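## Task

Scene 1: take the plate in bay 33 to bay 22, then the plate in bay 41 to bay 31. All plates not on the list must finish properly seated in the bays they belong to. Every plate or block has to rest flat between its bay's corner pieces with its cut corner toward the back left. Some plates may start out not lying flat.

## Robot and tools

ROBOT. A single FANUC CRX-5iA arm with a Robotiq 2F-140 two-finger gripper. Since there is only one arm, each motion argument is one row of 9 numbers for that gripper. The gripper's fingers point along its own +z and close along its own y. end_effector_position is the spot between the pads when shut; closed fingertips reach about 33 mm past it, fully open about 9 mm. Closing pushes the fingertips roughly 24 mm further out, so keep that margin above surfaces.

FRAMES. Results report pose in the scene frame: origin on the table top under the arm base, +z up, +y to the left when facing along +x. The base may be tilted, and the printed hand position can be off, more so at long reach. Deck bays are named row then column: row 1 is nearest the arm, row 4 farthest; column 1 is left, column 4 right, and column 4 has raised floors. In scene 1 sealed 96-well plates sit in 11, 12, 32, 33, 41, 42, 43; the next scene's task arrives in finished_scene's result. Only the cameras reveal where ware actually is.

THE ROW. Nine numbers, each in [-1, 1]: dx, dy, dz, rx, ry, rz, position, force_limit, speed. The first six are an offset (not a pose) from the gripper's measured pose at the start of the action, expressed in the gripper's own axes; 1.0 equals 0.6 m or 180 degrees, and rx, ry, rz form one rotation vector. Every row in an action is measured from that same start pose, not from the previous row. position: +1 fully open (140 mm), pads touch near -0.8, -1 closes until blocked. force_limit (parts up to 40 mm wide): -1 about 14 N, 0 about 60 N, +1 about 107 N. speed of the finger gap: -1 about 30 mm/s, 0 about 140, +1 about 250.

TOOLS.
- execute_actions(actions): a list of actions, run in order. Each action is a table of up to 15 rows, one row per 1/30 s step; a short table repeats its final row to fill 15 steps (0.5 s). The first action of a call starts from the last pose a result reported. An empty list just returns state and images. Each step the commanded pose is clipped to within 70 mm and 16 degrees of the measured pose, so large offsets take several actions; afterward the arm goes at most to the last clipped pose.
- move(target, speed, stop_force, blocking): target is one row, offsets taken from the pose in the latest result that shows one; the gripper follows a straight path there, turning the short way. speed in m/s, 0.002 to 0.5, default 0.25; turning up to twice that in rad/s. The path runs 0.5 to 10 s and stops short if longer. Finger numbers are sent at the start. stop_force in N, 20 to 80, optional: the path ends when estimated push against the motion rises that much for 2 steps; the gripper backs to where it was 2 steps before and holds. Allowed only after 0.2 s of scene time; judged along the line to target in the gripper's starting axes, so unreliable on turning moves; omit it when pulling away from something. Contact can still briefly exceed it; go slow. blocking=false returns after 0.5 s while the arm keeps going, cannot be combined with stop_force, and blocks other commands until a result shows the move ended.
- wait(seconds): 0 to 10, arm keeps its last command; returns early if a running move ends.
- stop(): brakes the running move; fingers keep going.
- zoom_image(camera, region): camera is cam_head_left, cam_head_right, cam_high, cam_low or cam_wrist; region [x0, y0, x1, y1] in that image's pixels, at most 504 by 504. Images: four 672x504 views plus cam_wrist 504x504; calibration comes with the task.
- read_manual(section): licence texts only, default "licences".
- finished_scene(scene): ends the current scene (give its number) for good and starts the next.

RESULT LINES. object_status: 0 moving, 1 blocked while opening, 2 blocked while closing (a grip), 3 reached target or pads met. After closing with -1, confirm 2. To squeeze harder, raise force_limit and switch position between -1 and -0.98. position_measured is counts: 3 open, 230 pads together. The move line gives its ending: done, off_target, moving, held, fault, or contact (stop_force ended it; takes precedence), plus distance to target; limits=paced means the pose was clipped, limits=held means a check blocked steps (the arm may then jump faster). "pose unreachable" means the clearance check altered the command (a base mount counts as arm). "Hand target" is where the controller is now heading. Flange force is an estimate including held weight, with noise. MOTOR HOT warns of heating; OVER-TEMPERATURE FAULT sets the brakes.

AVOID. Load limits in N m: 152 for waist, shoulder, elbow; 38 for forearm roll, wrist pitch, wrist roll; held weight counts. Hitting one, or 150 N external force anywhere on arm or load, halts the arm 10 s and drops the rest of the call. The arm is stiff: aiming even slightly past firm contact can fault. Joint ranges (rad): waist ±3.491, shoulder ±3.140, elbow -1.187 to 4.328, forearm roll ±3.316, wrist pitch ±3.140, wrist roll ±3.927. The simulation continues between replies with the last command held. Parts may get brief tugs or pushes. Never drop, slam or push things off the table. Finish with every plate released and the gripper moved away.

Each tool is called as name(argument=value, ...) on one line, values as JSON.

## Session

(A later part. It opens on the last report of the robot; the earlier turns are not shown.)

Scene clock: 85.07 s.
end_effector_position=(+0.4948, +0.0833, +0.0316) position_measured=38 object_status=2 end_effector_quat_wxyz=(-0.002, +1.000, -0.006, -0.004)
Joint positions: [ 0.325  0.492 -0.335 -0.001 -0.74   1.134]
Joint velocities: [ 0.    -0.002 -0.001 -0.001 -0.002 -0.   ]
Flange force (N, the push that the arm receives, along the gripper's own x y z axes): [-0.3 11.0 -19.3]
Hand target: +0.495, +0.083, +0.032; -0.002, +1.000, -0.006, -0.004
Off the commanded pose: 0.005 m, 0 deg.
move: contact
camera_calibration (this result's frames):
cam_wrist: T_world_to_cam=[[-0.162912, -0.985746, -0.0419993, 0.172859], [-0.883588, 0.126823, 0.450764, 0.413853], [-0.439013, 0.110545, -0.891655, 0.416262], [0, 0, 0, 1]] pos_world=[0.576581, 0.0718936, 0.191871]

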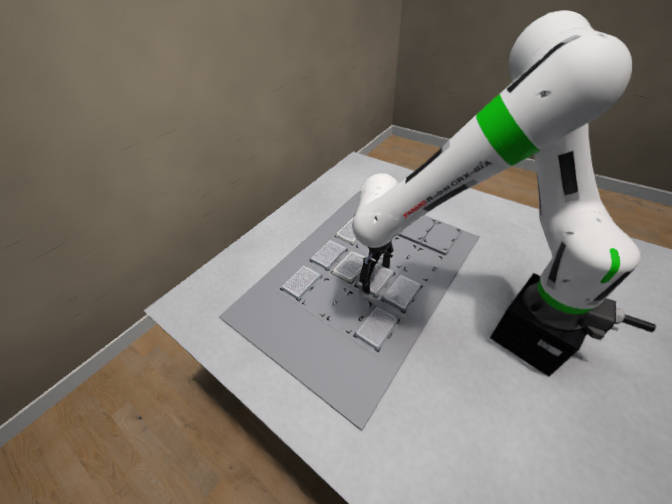

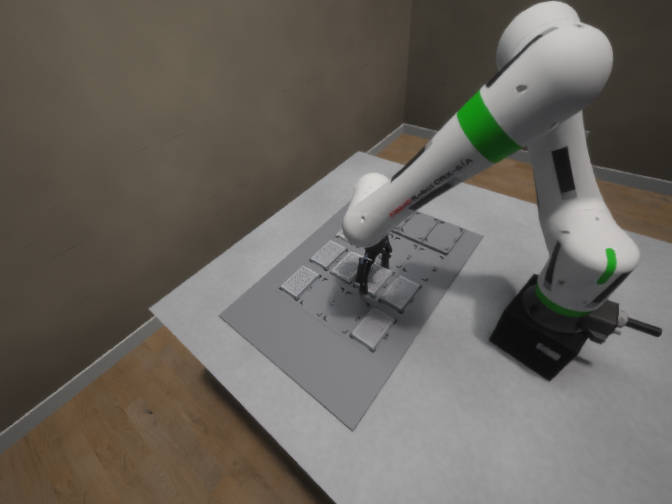

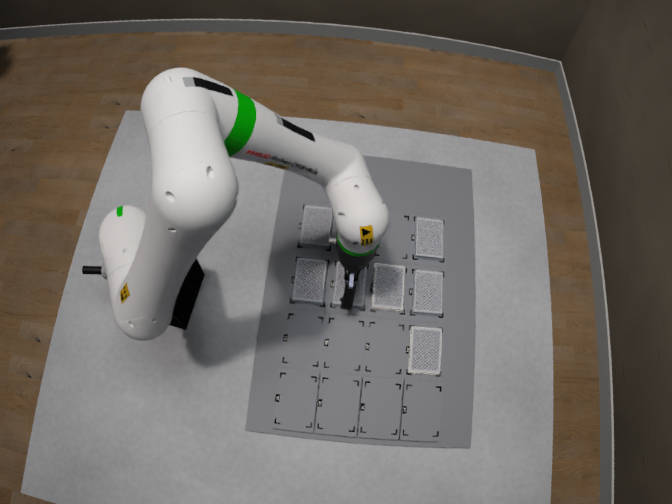

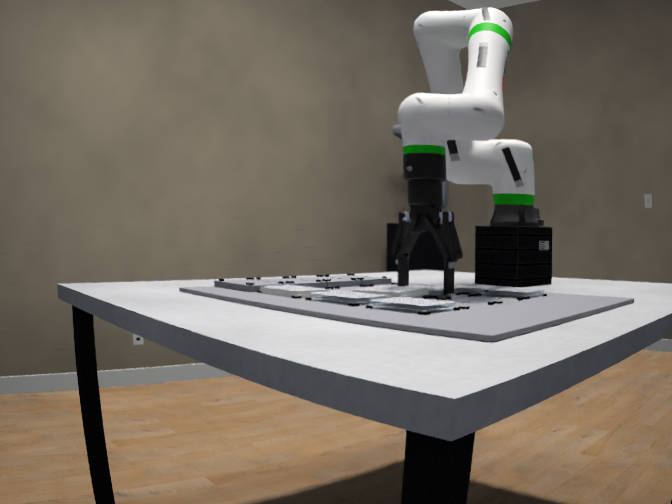

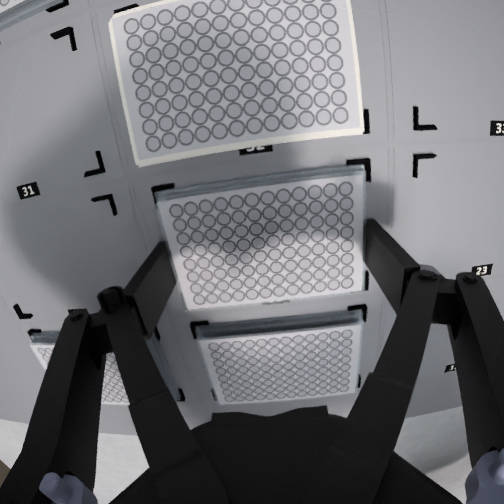

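move(target=[0,0.0013,0,0,0,0,-0.98,-0.3,-1], speed=0.003)

move(target=[0,0,0,0,0,0,1,-0.3,-0.5])

move(target=[0,0,-0.03,0,0,0,1,-0.3,-0.5], speed=0.1)

move(target=[0.175,-0.005,0,0,0,0,1,-0.3,-0.5])

Scene clock: 91.87 s.
end_effector_position=(+0.4948, +0.0825, +0.0316) position_measured=38 object_status=2 end_effector_quat_wxyz=(-0.002, +1.000, -0.006, -0.004)
Joint positions: [ 0.324  0.492 -0.335 -0.001 -0.74   1.135]
Joint velocities: [-0.001  0.001 -0.001 -0.003 -0.    -0.001]
Flange force (N, the push that the arm receives, along the gripper's own x y z axes): [2.3 0.5 -15.5]
Hand target: +0.495, +0.082, +0.032; -0.002, +1.000, -0.006, -0.004
Off the commanded pose: 0.000 m, 0 deg.
move: done
camera_calibration (this result's frames):
cam_wrist: T_world_to_cam=[[-0.162871, -0.985752, -0.0420342, 0.17212], [-0.883623, 0.126778, 0.450708, 0.413975], [-0.438957, 0.11055, -0.891681, 0.416342], [0, 0, 0, 1]] pos_world=[0.576587, 0.0711586, 0.191897]

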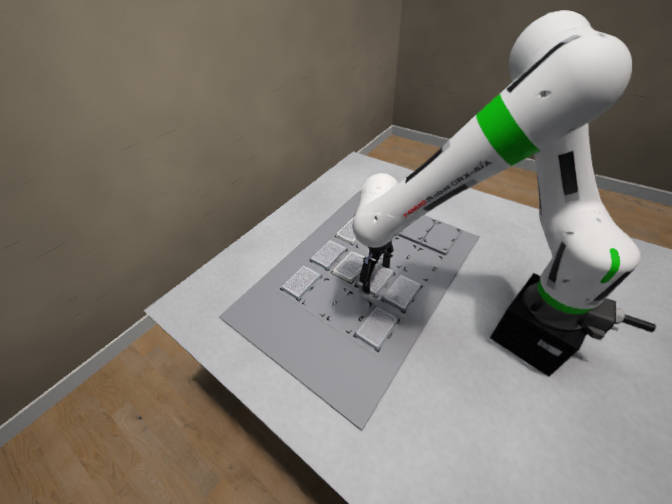

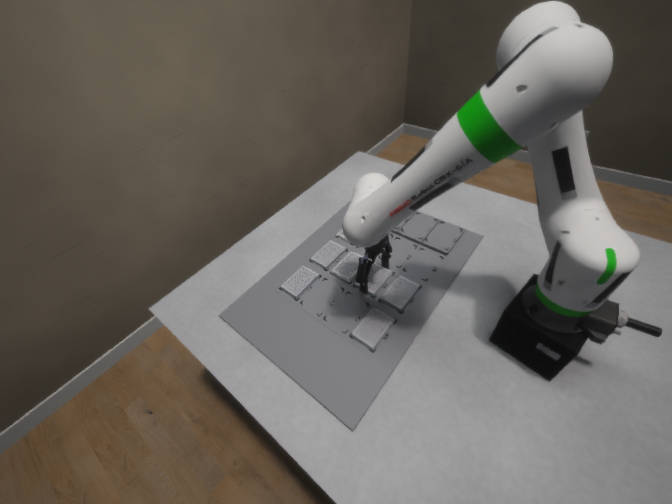

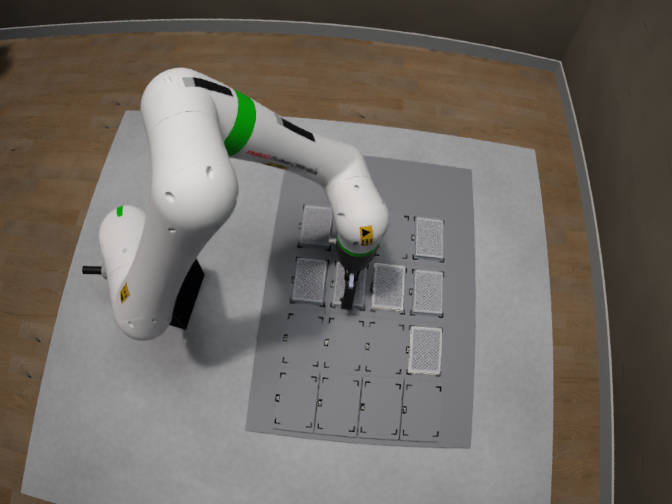

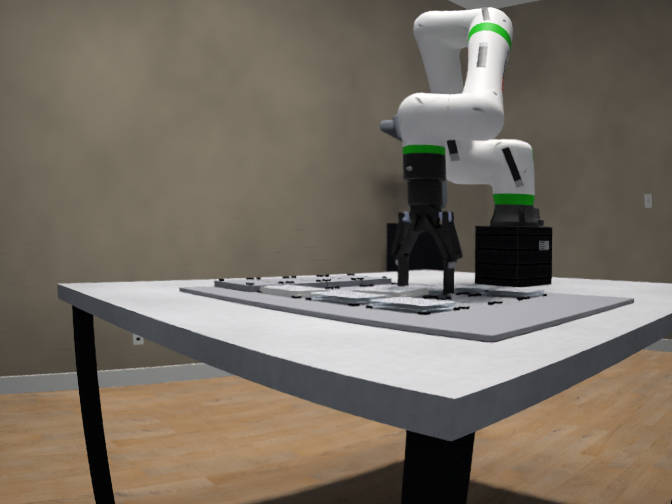

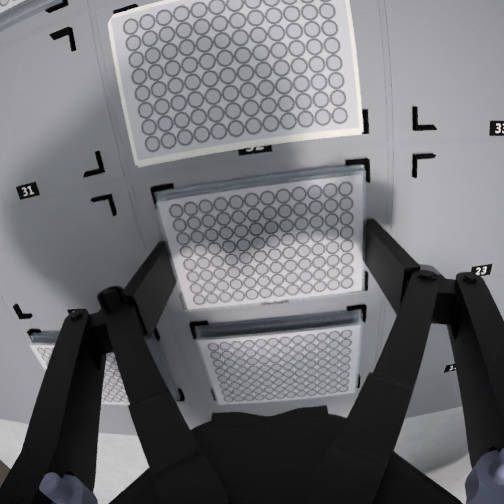

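Scene clock: 92.37 s.
end_effector_position=(+0.4948, +0.0825, +0.0316) position_measured=3 object_status=3 end_effector_quat_wxyz=(-0.002, +1.000, -0.006, -0.004)
Joint positions: [ 0.323  0.492 -0.335 -0.001 -0.739  1.135]
Joint velocities: [ 0.    -0.     0.002  0.    -0.     0.   ]
Flange force (N, the push that the arm receives, along the gripper's own x y z axes): [3.0 0.3 2.7]
Hand target: +0.495, +0.083, +0.032; -0.002, +1.000, -0.006, -0.004
Off the commanded pose: 0.000 m, 0 deg.
move: done
camera_calibration (this result's frames):
cam_wrist: T_world_to_cam=[[-0.162865, -0.985755, -0.0419846, 0.172074], [-0.883588, 0.126786, 0.450775, 0.413928], [-0.439031, 0.110513, -0.89165, 0.416333], [0, 0, 0, 1]] pos_world=[0.57655, 0.0711325, 0.191859]

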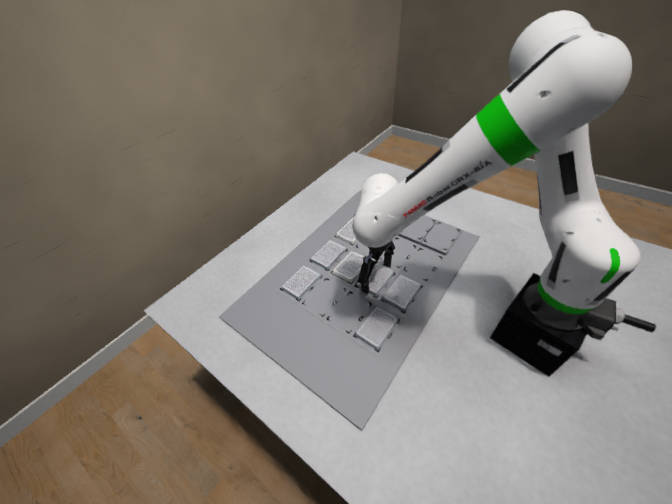

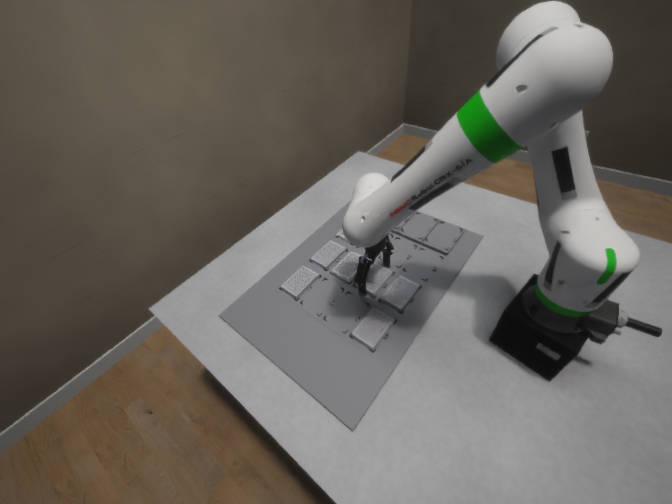

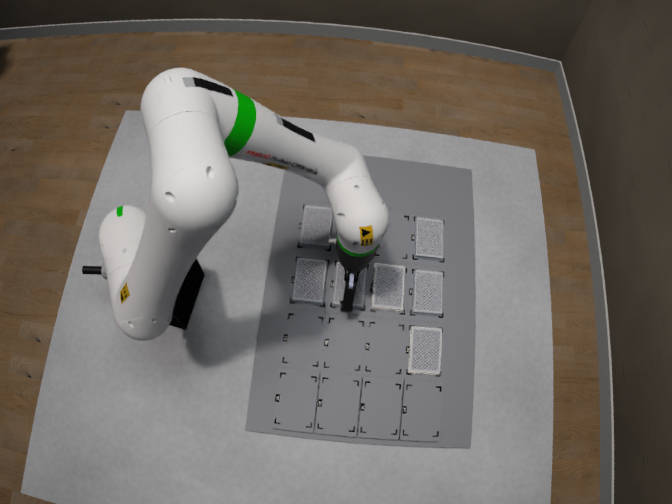

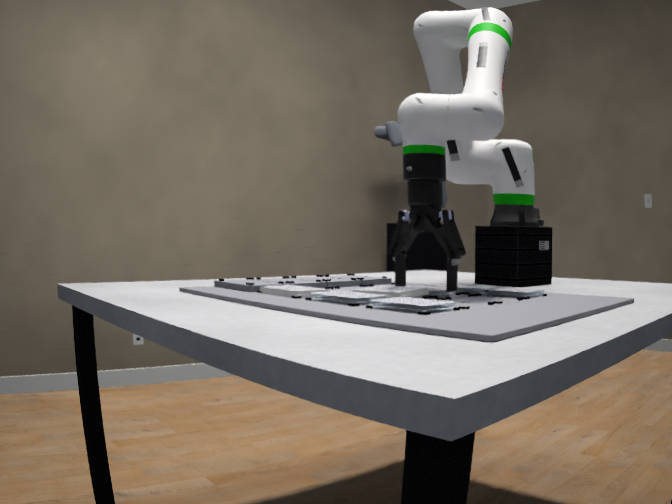

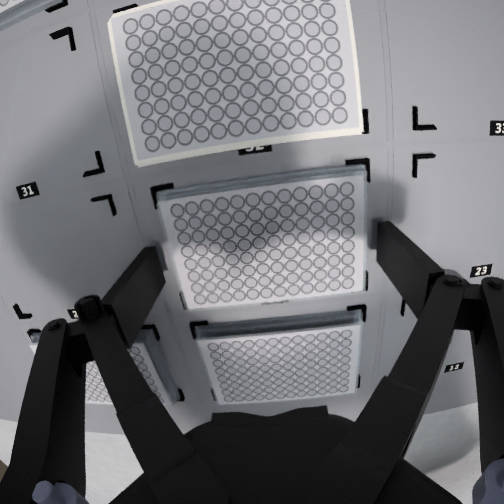

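Scene clock: 93.13 s.
end_effector_position=(+0.4950, +0.0825, +0.0495) position_measured=3 object_status=3 end_effector_quat_wxyz=(-0.002, +1.000, -0.006, -0.004)
Joint positions: [ 0.323  0.459 -0.33  -0.001 -0.779  1.135]
Joint velocities: [ 0.    -0.004  0.001  0.001 -0.003 -0.   ]
Flange force (N, the push that the arm receives, along the gripper's own x y z axes): [3.3 -0.5 1.5]
Hand target: +0.495, +0.082, +0.050; -0.002, +1.000, -0.005, -0.004
Off the commanded pose: 0.000 m, 0 deg.
move: done
camera_calibration (this result's frames):
cam_wrist: T_world_to_cam=[[-0.162845, -0.985757, -0.0419989, 0.172825], [-0.883582, 0.126759, 0.450793, 0.406047], [-0.439049, 0.110519, -0.89164, 0.432378], [0, 0, 0, 1]] pos_world=[0.576755, 0.0711076, 0.20974]

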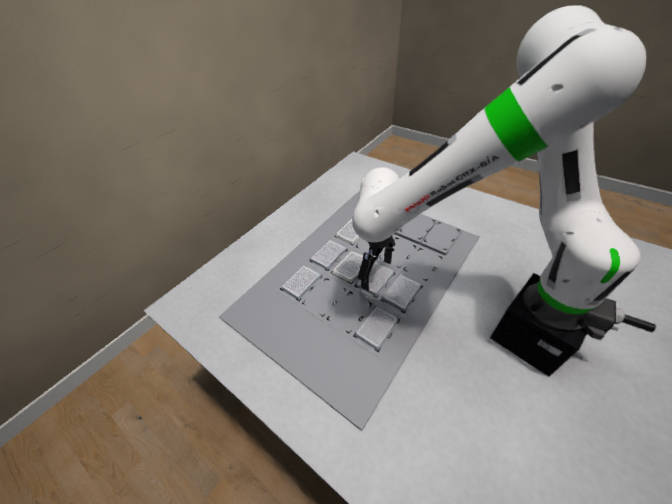

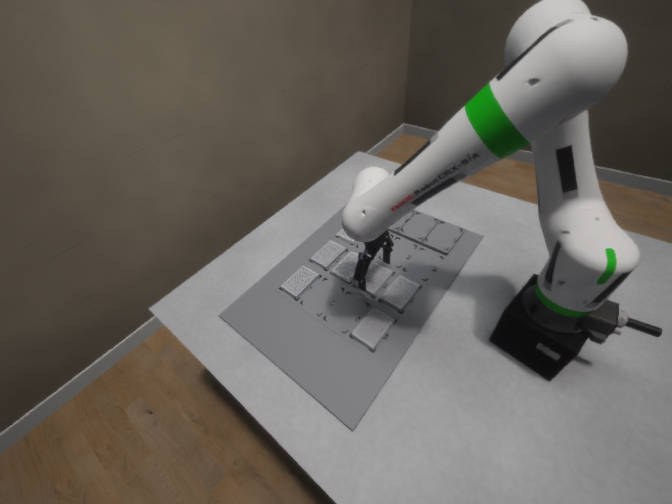

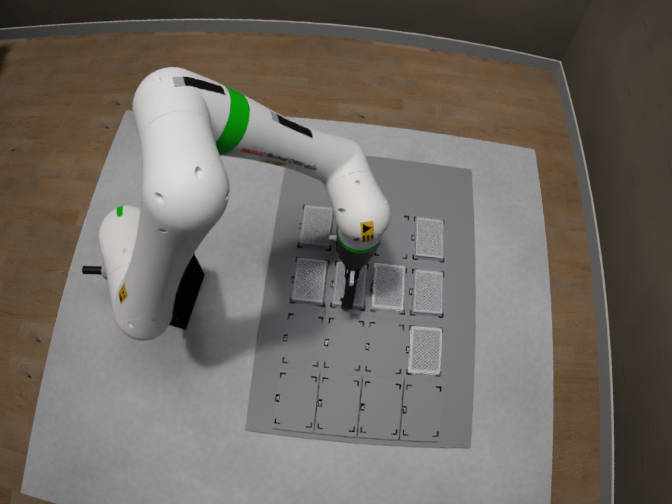

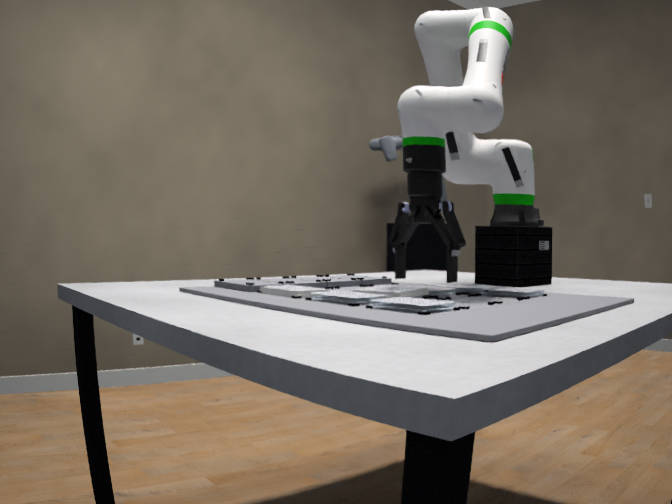

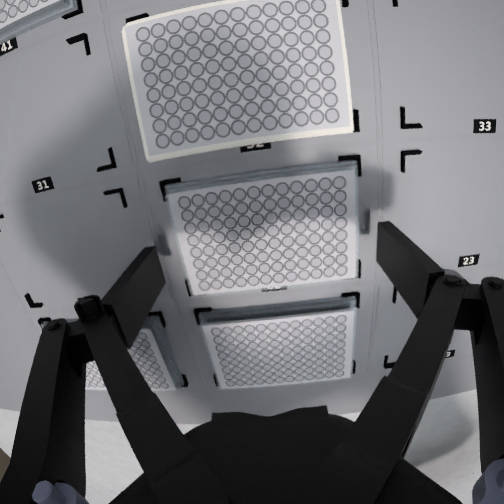

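Scene clock: 94.13 s.
end_effector_position=(+0.5999, +0.0840, +0.0482) position_measured=3 object_status=3 end_effector_quat_wxyz=(-0.002, +1.000, -0.005, -0.004)
Joint positions: [ 0.252  0.657  0.003 -0.001 -0.912  1.206]
Joint velocities: [-0.001  0.003  0.005 -0.002 -0.004 -0.   ]
Flange force (N, the push that the arm receives, along the gripper's own x y z axes): [3.9 1.2 0.6]
Hand target: +0.600, +0.084, +0.048; -0.002, +1.000, -0.005, -0.004
Off the commanded pose: 0.001 m, 0 deg.
move: done
camera_calibration (this result's frames):
cam_wrist: T_world_to_cam=[[-0.162723, -0.985782, -0.0418857, 0.191245], [-0.883723, 0.126733, 0.450525, 0.499244], [-0.438811, 0.110326, -0.891781, 0.477065], [0, 0, 0, 1]] pos_world=[0.681655, 0.0726225, 0.208526]

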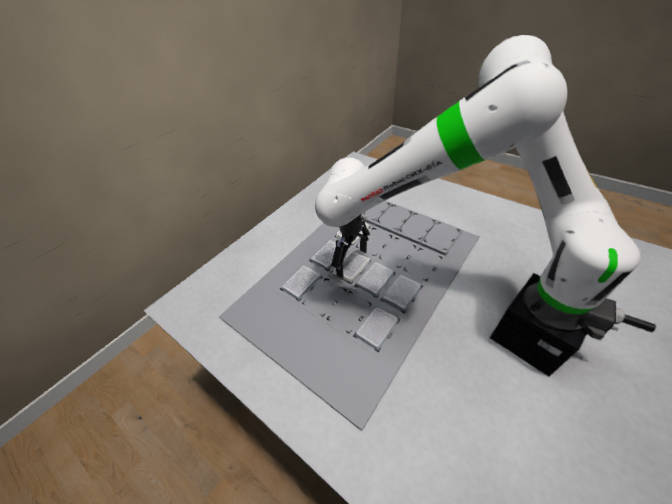

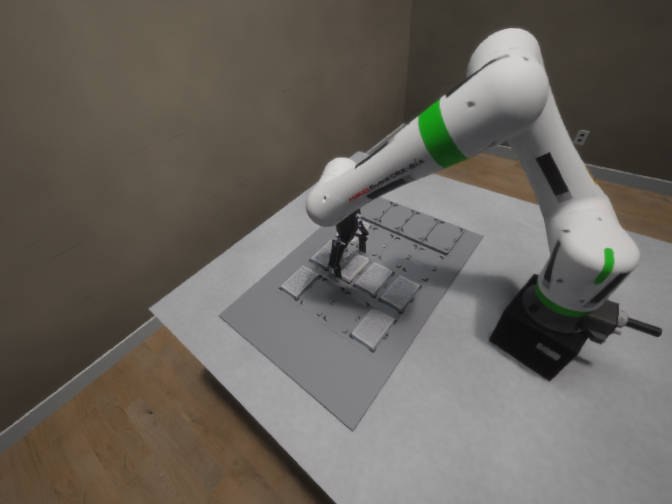

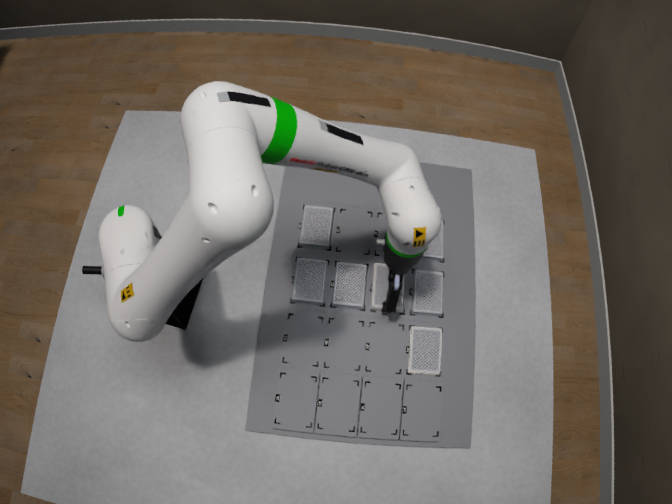

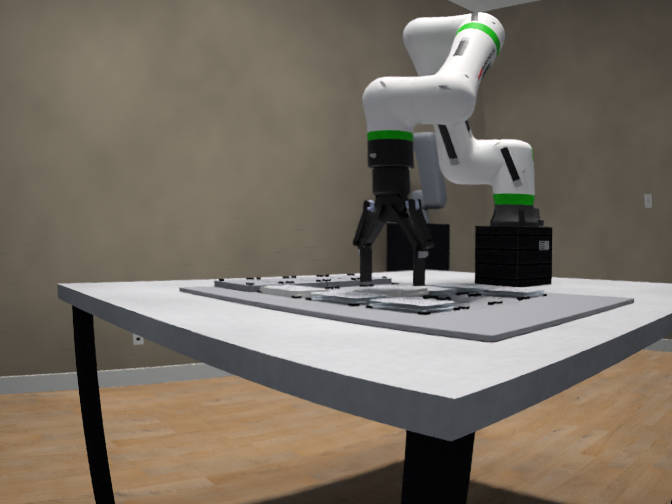

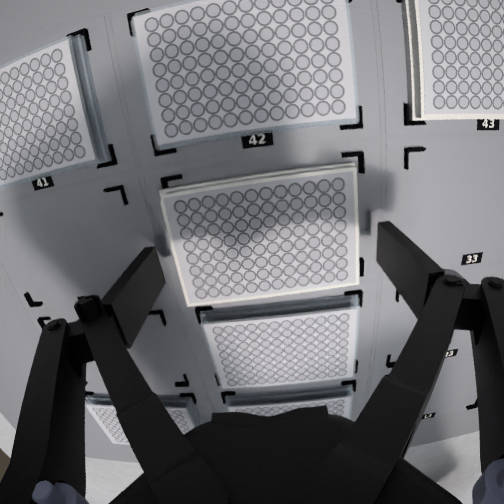

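move(target=[0,0,0.018,0,0,0,1,-0.3,-0.5], speed=0.03)

move(target=[0,0,0,0,0,0,-1,-0.3,-1])

move(target=[0.005,0.0035,-0.003,0,0,0,-0.98,-0.3,-1], speed=0.006)

zoom_image(camera="cam_wrist", region=[130, 110, 400, 340])

Scene clock: 101.53 s.
end_effector_position=(+0.5998, +0.0839, +0.0375) position_measured=3 object_status=3 end_effector_quat_wxyz=(-0.002, +1.000, -0.005, -0.004)
Joint positions: [ 0.252  0.674 -0.001 -0.001 -0.892  1.207]
Joint velocities: [-0.     0.003  0.001  0.001  0.003  0.002]
Flange force (N, the push that the arm receives, along the gripper's own x y z axes): [5.7 -0.7 2.7]
Hand target: +0.600, +0.084, +0.037; -0.002, +1.000, -0.005, -0.004
Off the commanded pose: 0.000 m, 0 deg.
move: done
camera_calibration (this result's frames):
cam_wrist: T_world_to_cam=[[-0.162738, -0.985777, -0.0419528, 0.190773], [-0.883712, 0.126714, 0.450553, 0.503936], [-0.438828, 0.110396, -0.891764, 0.467492], [0, 0, 0, 1]] pos_world=[0.681529, 0.0725951, 0.197847]

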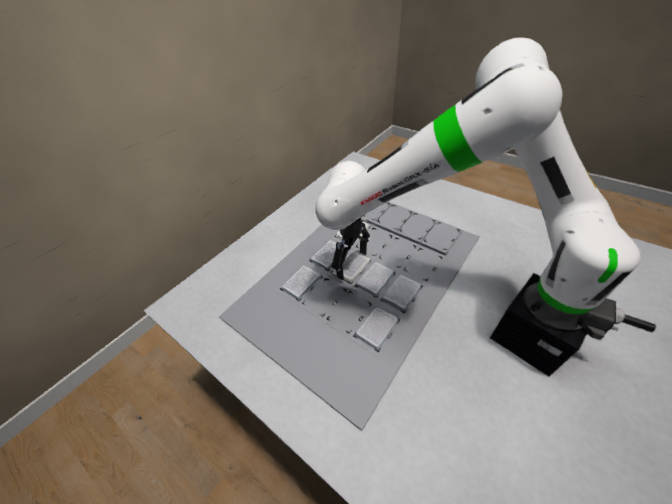

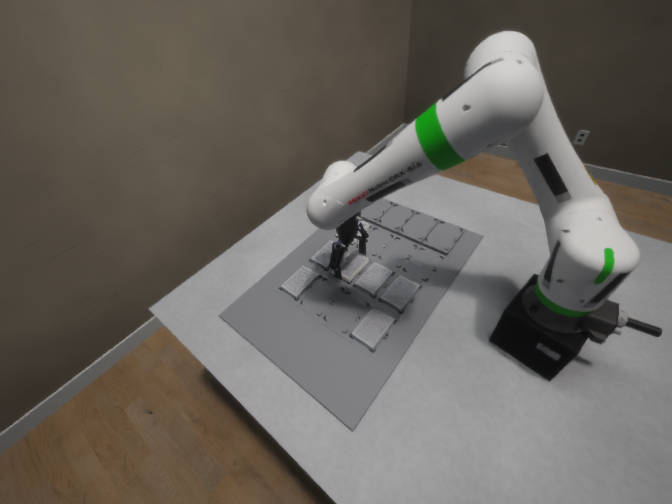

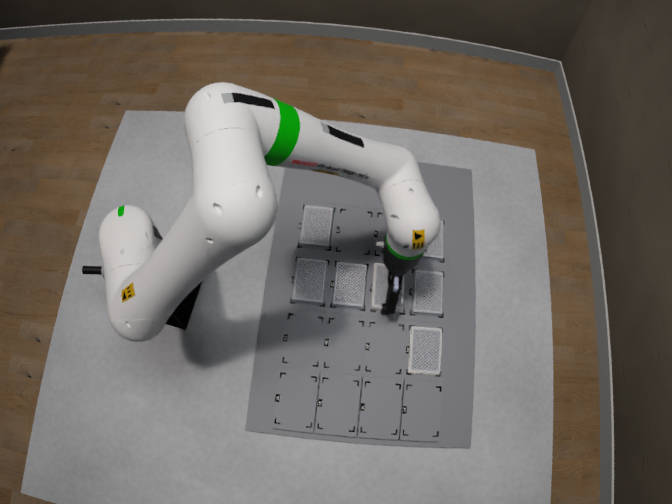

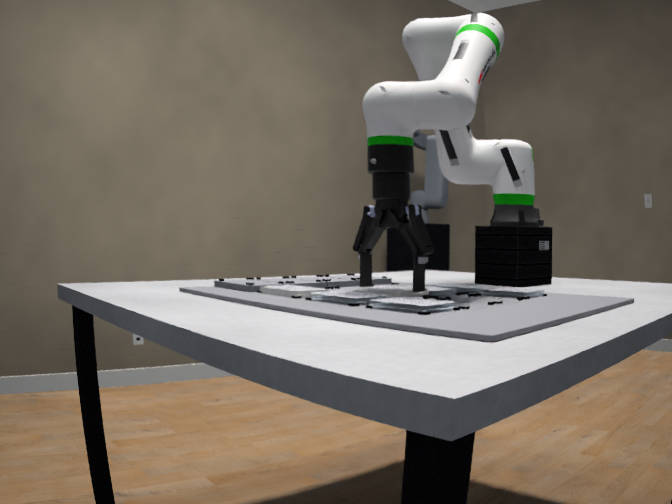

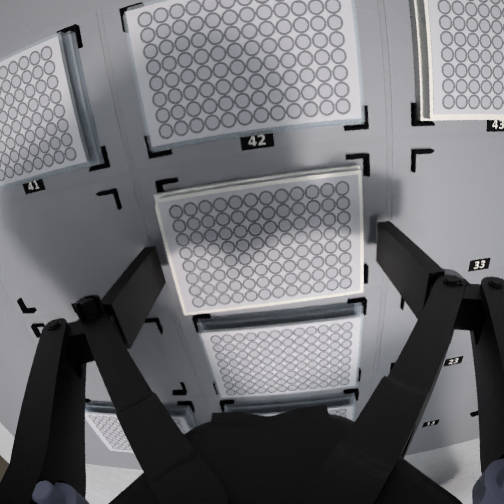

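Scene clock: 102.50 s.
end_effector_position=(+0.5998, +0.0839, +0.0376) position_measured=39 object_status=2 end_effector_quat_wxyz=(-0.002, +1.000, -0.005, -0.004)
Joint positions: [ 0.252  0.673 -0.001 -0.001 -0.893  1.207]
Joint velocities: [-0.     0.001 -0.001  0.    -0.     0.001]
Flange force (N, the push that the arm receives, along the gripper's own x y z axes): [4.1 2.5 -5.4]
Hand target: +0.600, +0.084, +0.038; -0.002, +1.000, -0.005, -0.004
Off the commanded pose: 0.000 m, 0 deg.
move: done
camera_calibration (this result's frames):
cam_wrist: T_world_to_cam=[[-0.162773, -0.985771, -0.0419502, 0.19079], [-0.883705, 0.126745, 0.450556, 0.503909], [-0.438829, 0.11041, -0.891762, 0.467514], [0, 0, 0, 1]] pos_world=[0.681521, 0.0725895, 0.197876]

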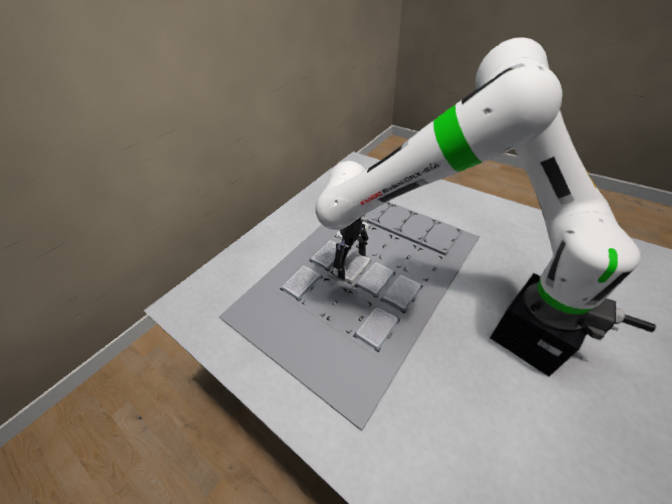

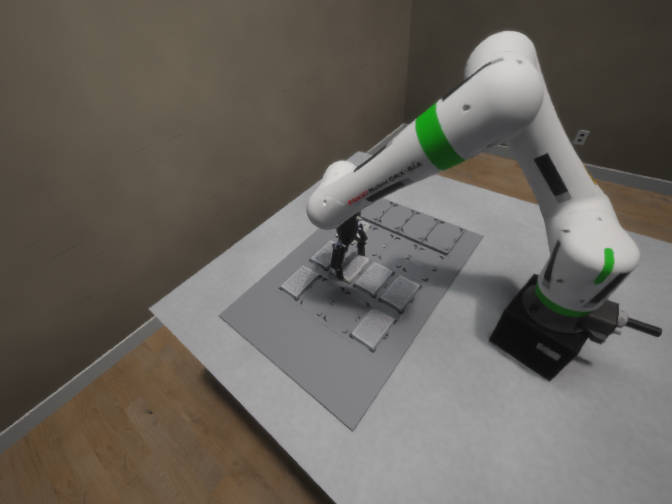

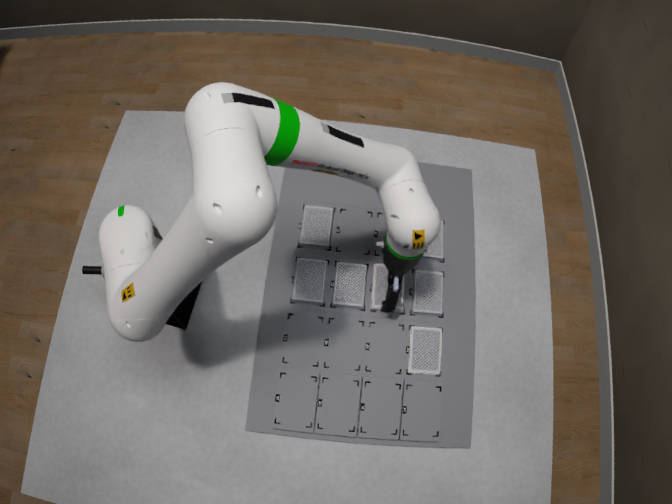

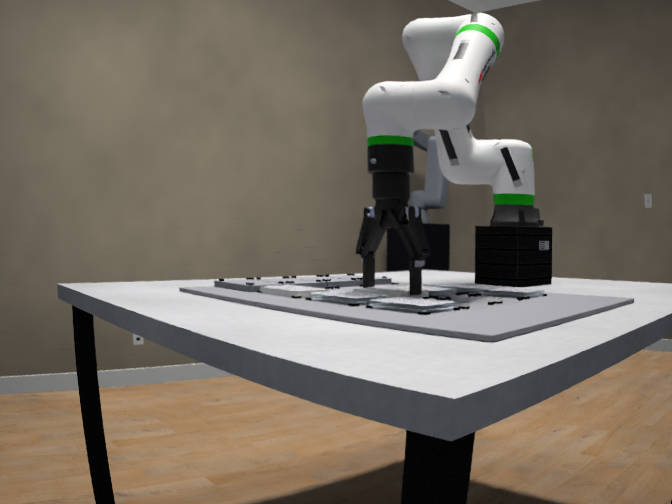

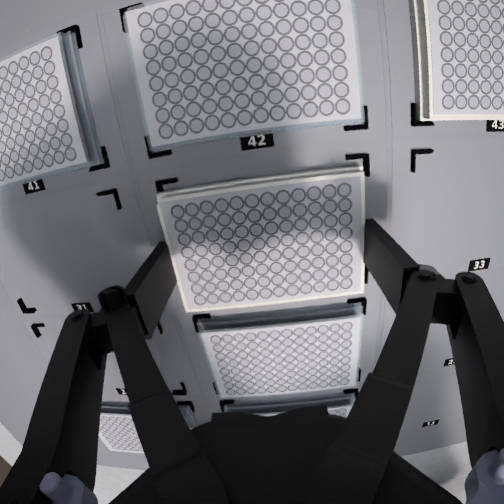

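Scene clock: 103.40 s.
end_effector_position=(+0.6027, +0.0818, +0.0393) position_measured=39 object_status=2 end_effector_quat_wxyz=(-0.002, +1.000, -0.005, -0.004)
Joint positions: [ 0.247  0.676  0.009 -0.001 -0.9    1.212]
Joint velocities: [-0.001  0.001  0.001  0.    -0.001  0.   ]
Flange force (N, the push that the arm receives, along the gripper's own x y z axes): [6.9 -0.4 3.2]
Hand target: +0.603, +0.082, +0.039; -0.002, +1.000, -0.005, -0.004
Off the commanded pose: 0.000 m, 0 deg.
move: done
camera_calibration (this result's frames):
cam_wrist: T_world_to_cam=[[-0.162767, -0.985773, -0.0419396, 0.189251], [-0.883711, 0.126747, 0.450543, 0.506008], [-0.438818, 0.110396, -0.891769, 0.470588], [0, 0, 0, 1]] pos_world=[0.684471, 0.070472, 0.199615]

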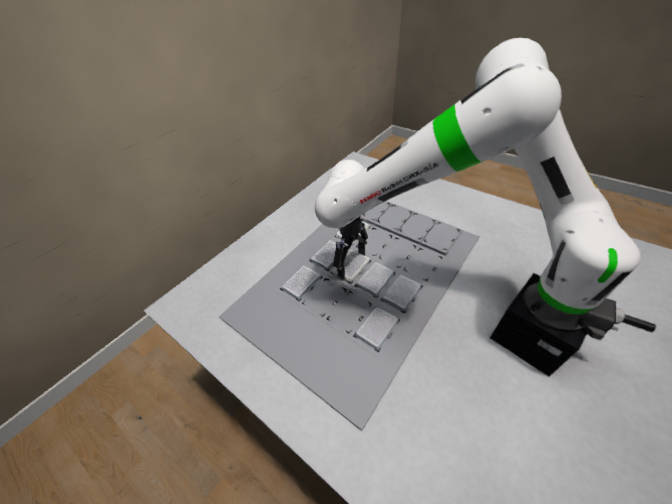

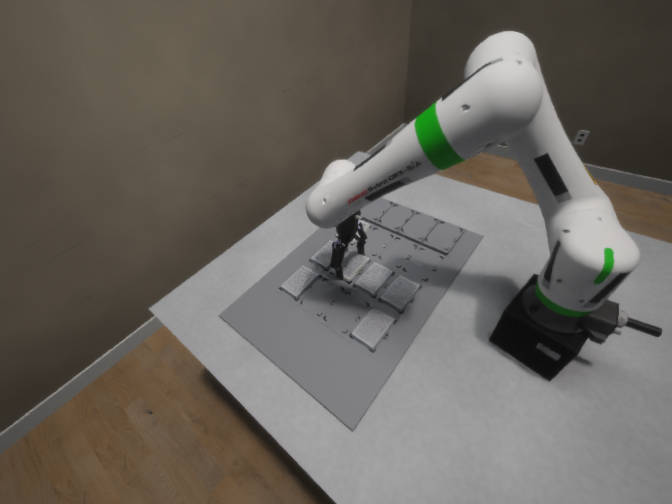

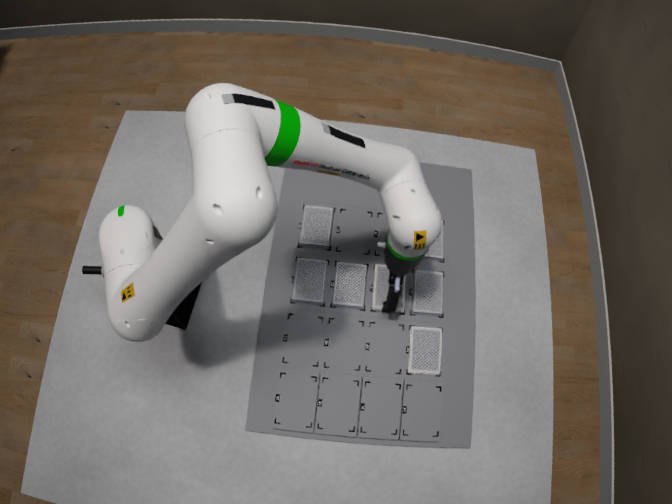

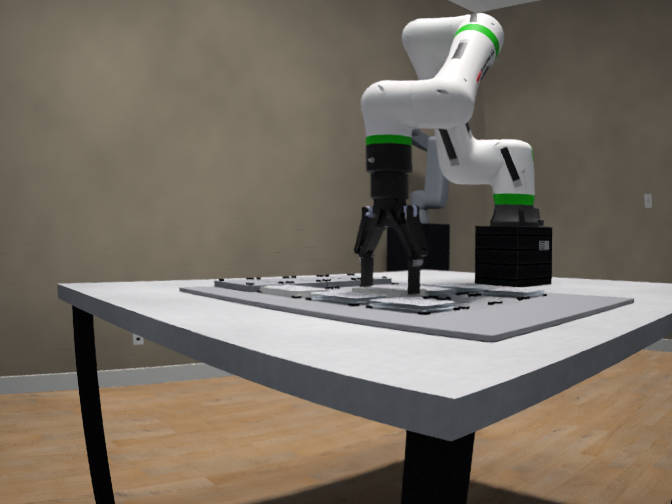

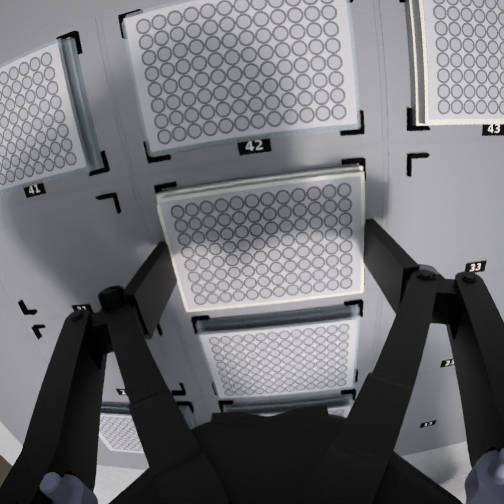

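Region (130, 110, 400, 340) of cam_wrist's 504x504 image, scaled by 1.867, with more detail than that image has; it fills the top 429 rows of this view, and the rest is white.

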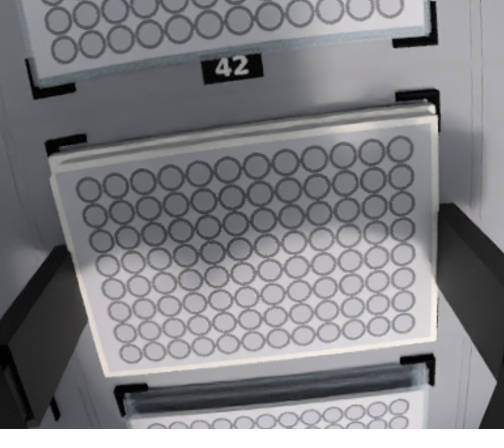

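move(target=[-0.001,-0.0005,0.016,0,0,0,-0.98,-0.3,-1], speed=0.004, stop_force=20)

zoom_image(camera="cam_wrist", region=[130, 110, 400, 340])

Scene clock: 110.93 s.
end_effector_position=(+0.6023, +0.0820, +0.0336) position_measured=39 object_status=2 end_effector_quat_wxyz=(-0.002, +1.000, -0.005, -0.004)
Joint positions: [ 0.247  0.684  0.006 -0.001 -0.889  1.211]
Joint velocities: [ 0.001 -0.003  0.     0.001 -0.003 -0.001]
Flange force (N, the push that the arm receives, along the gripper's own x y z axes): [6.0 2.4 -22.8]
Hand target: +0.602, +0.082, +0.034; -0.002, +1.000, -0.006, -0.004
Off the commanded pose: 0.004 m, 0 deg.
move: contact
camera_calibration (this result's frames):
cam_wrist: T_world_to_cam=[[-0.162794, -0.985767, -0.0419693, 0.189153], [-0.883737, 0.126765, 0.450489, 0.508231], [-0.438757, 0.110427, -0.891795, 0.465251], [0, 0, 0, 1]] pos_world=[0.684067, 0.0706585, 0.193895]

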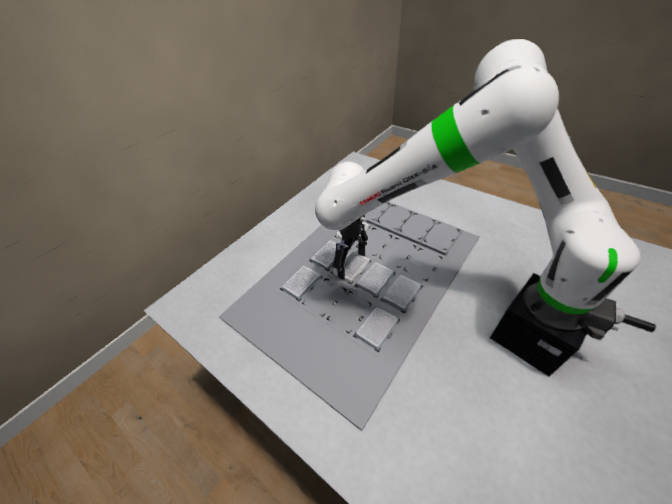

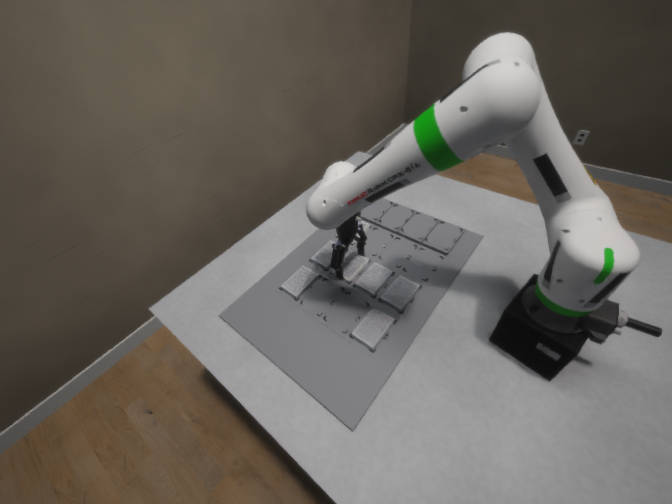

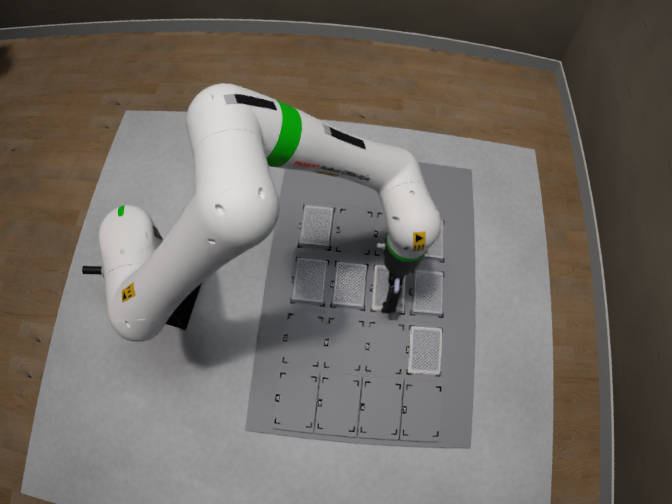

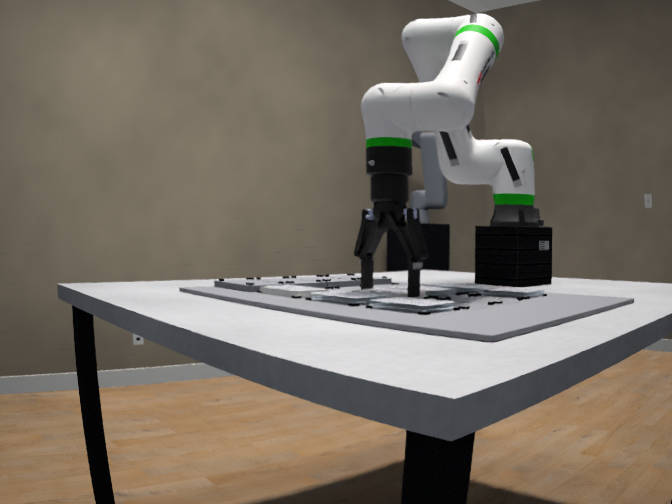

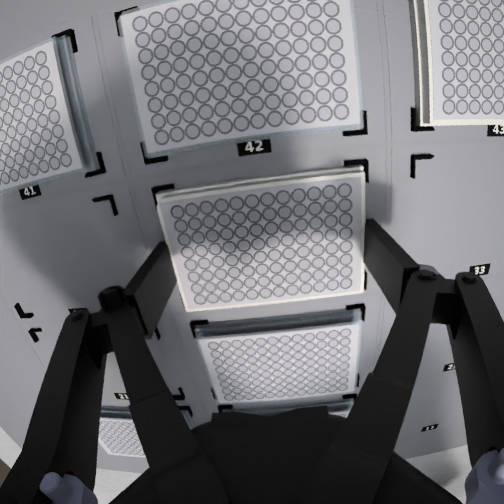

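Region (130, 110, 400, 340) of cam_wrist's 504x504 image, scaled by 1.867, with more detail than that image has; it fills the top 429 rows of this view, and the rest is white.

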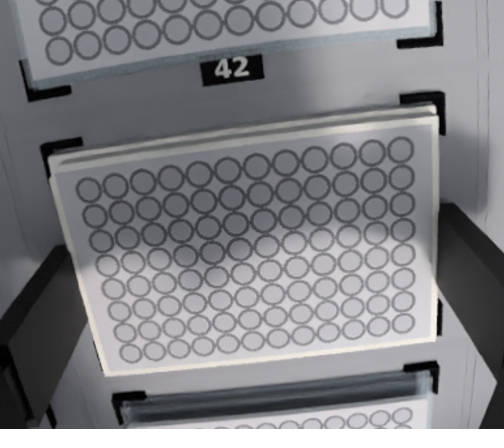

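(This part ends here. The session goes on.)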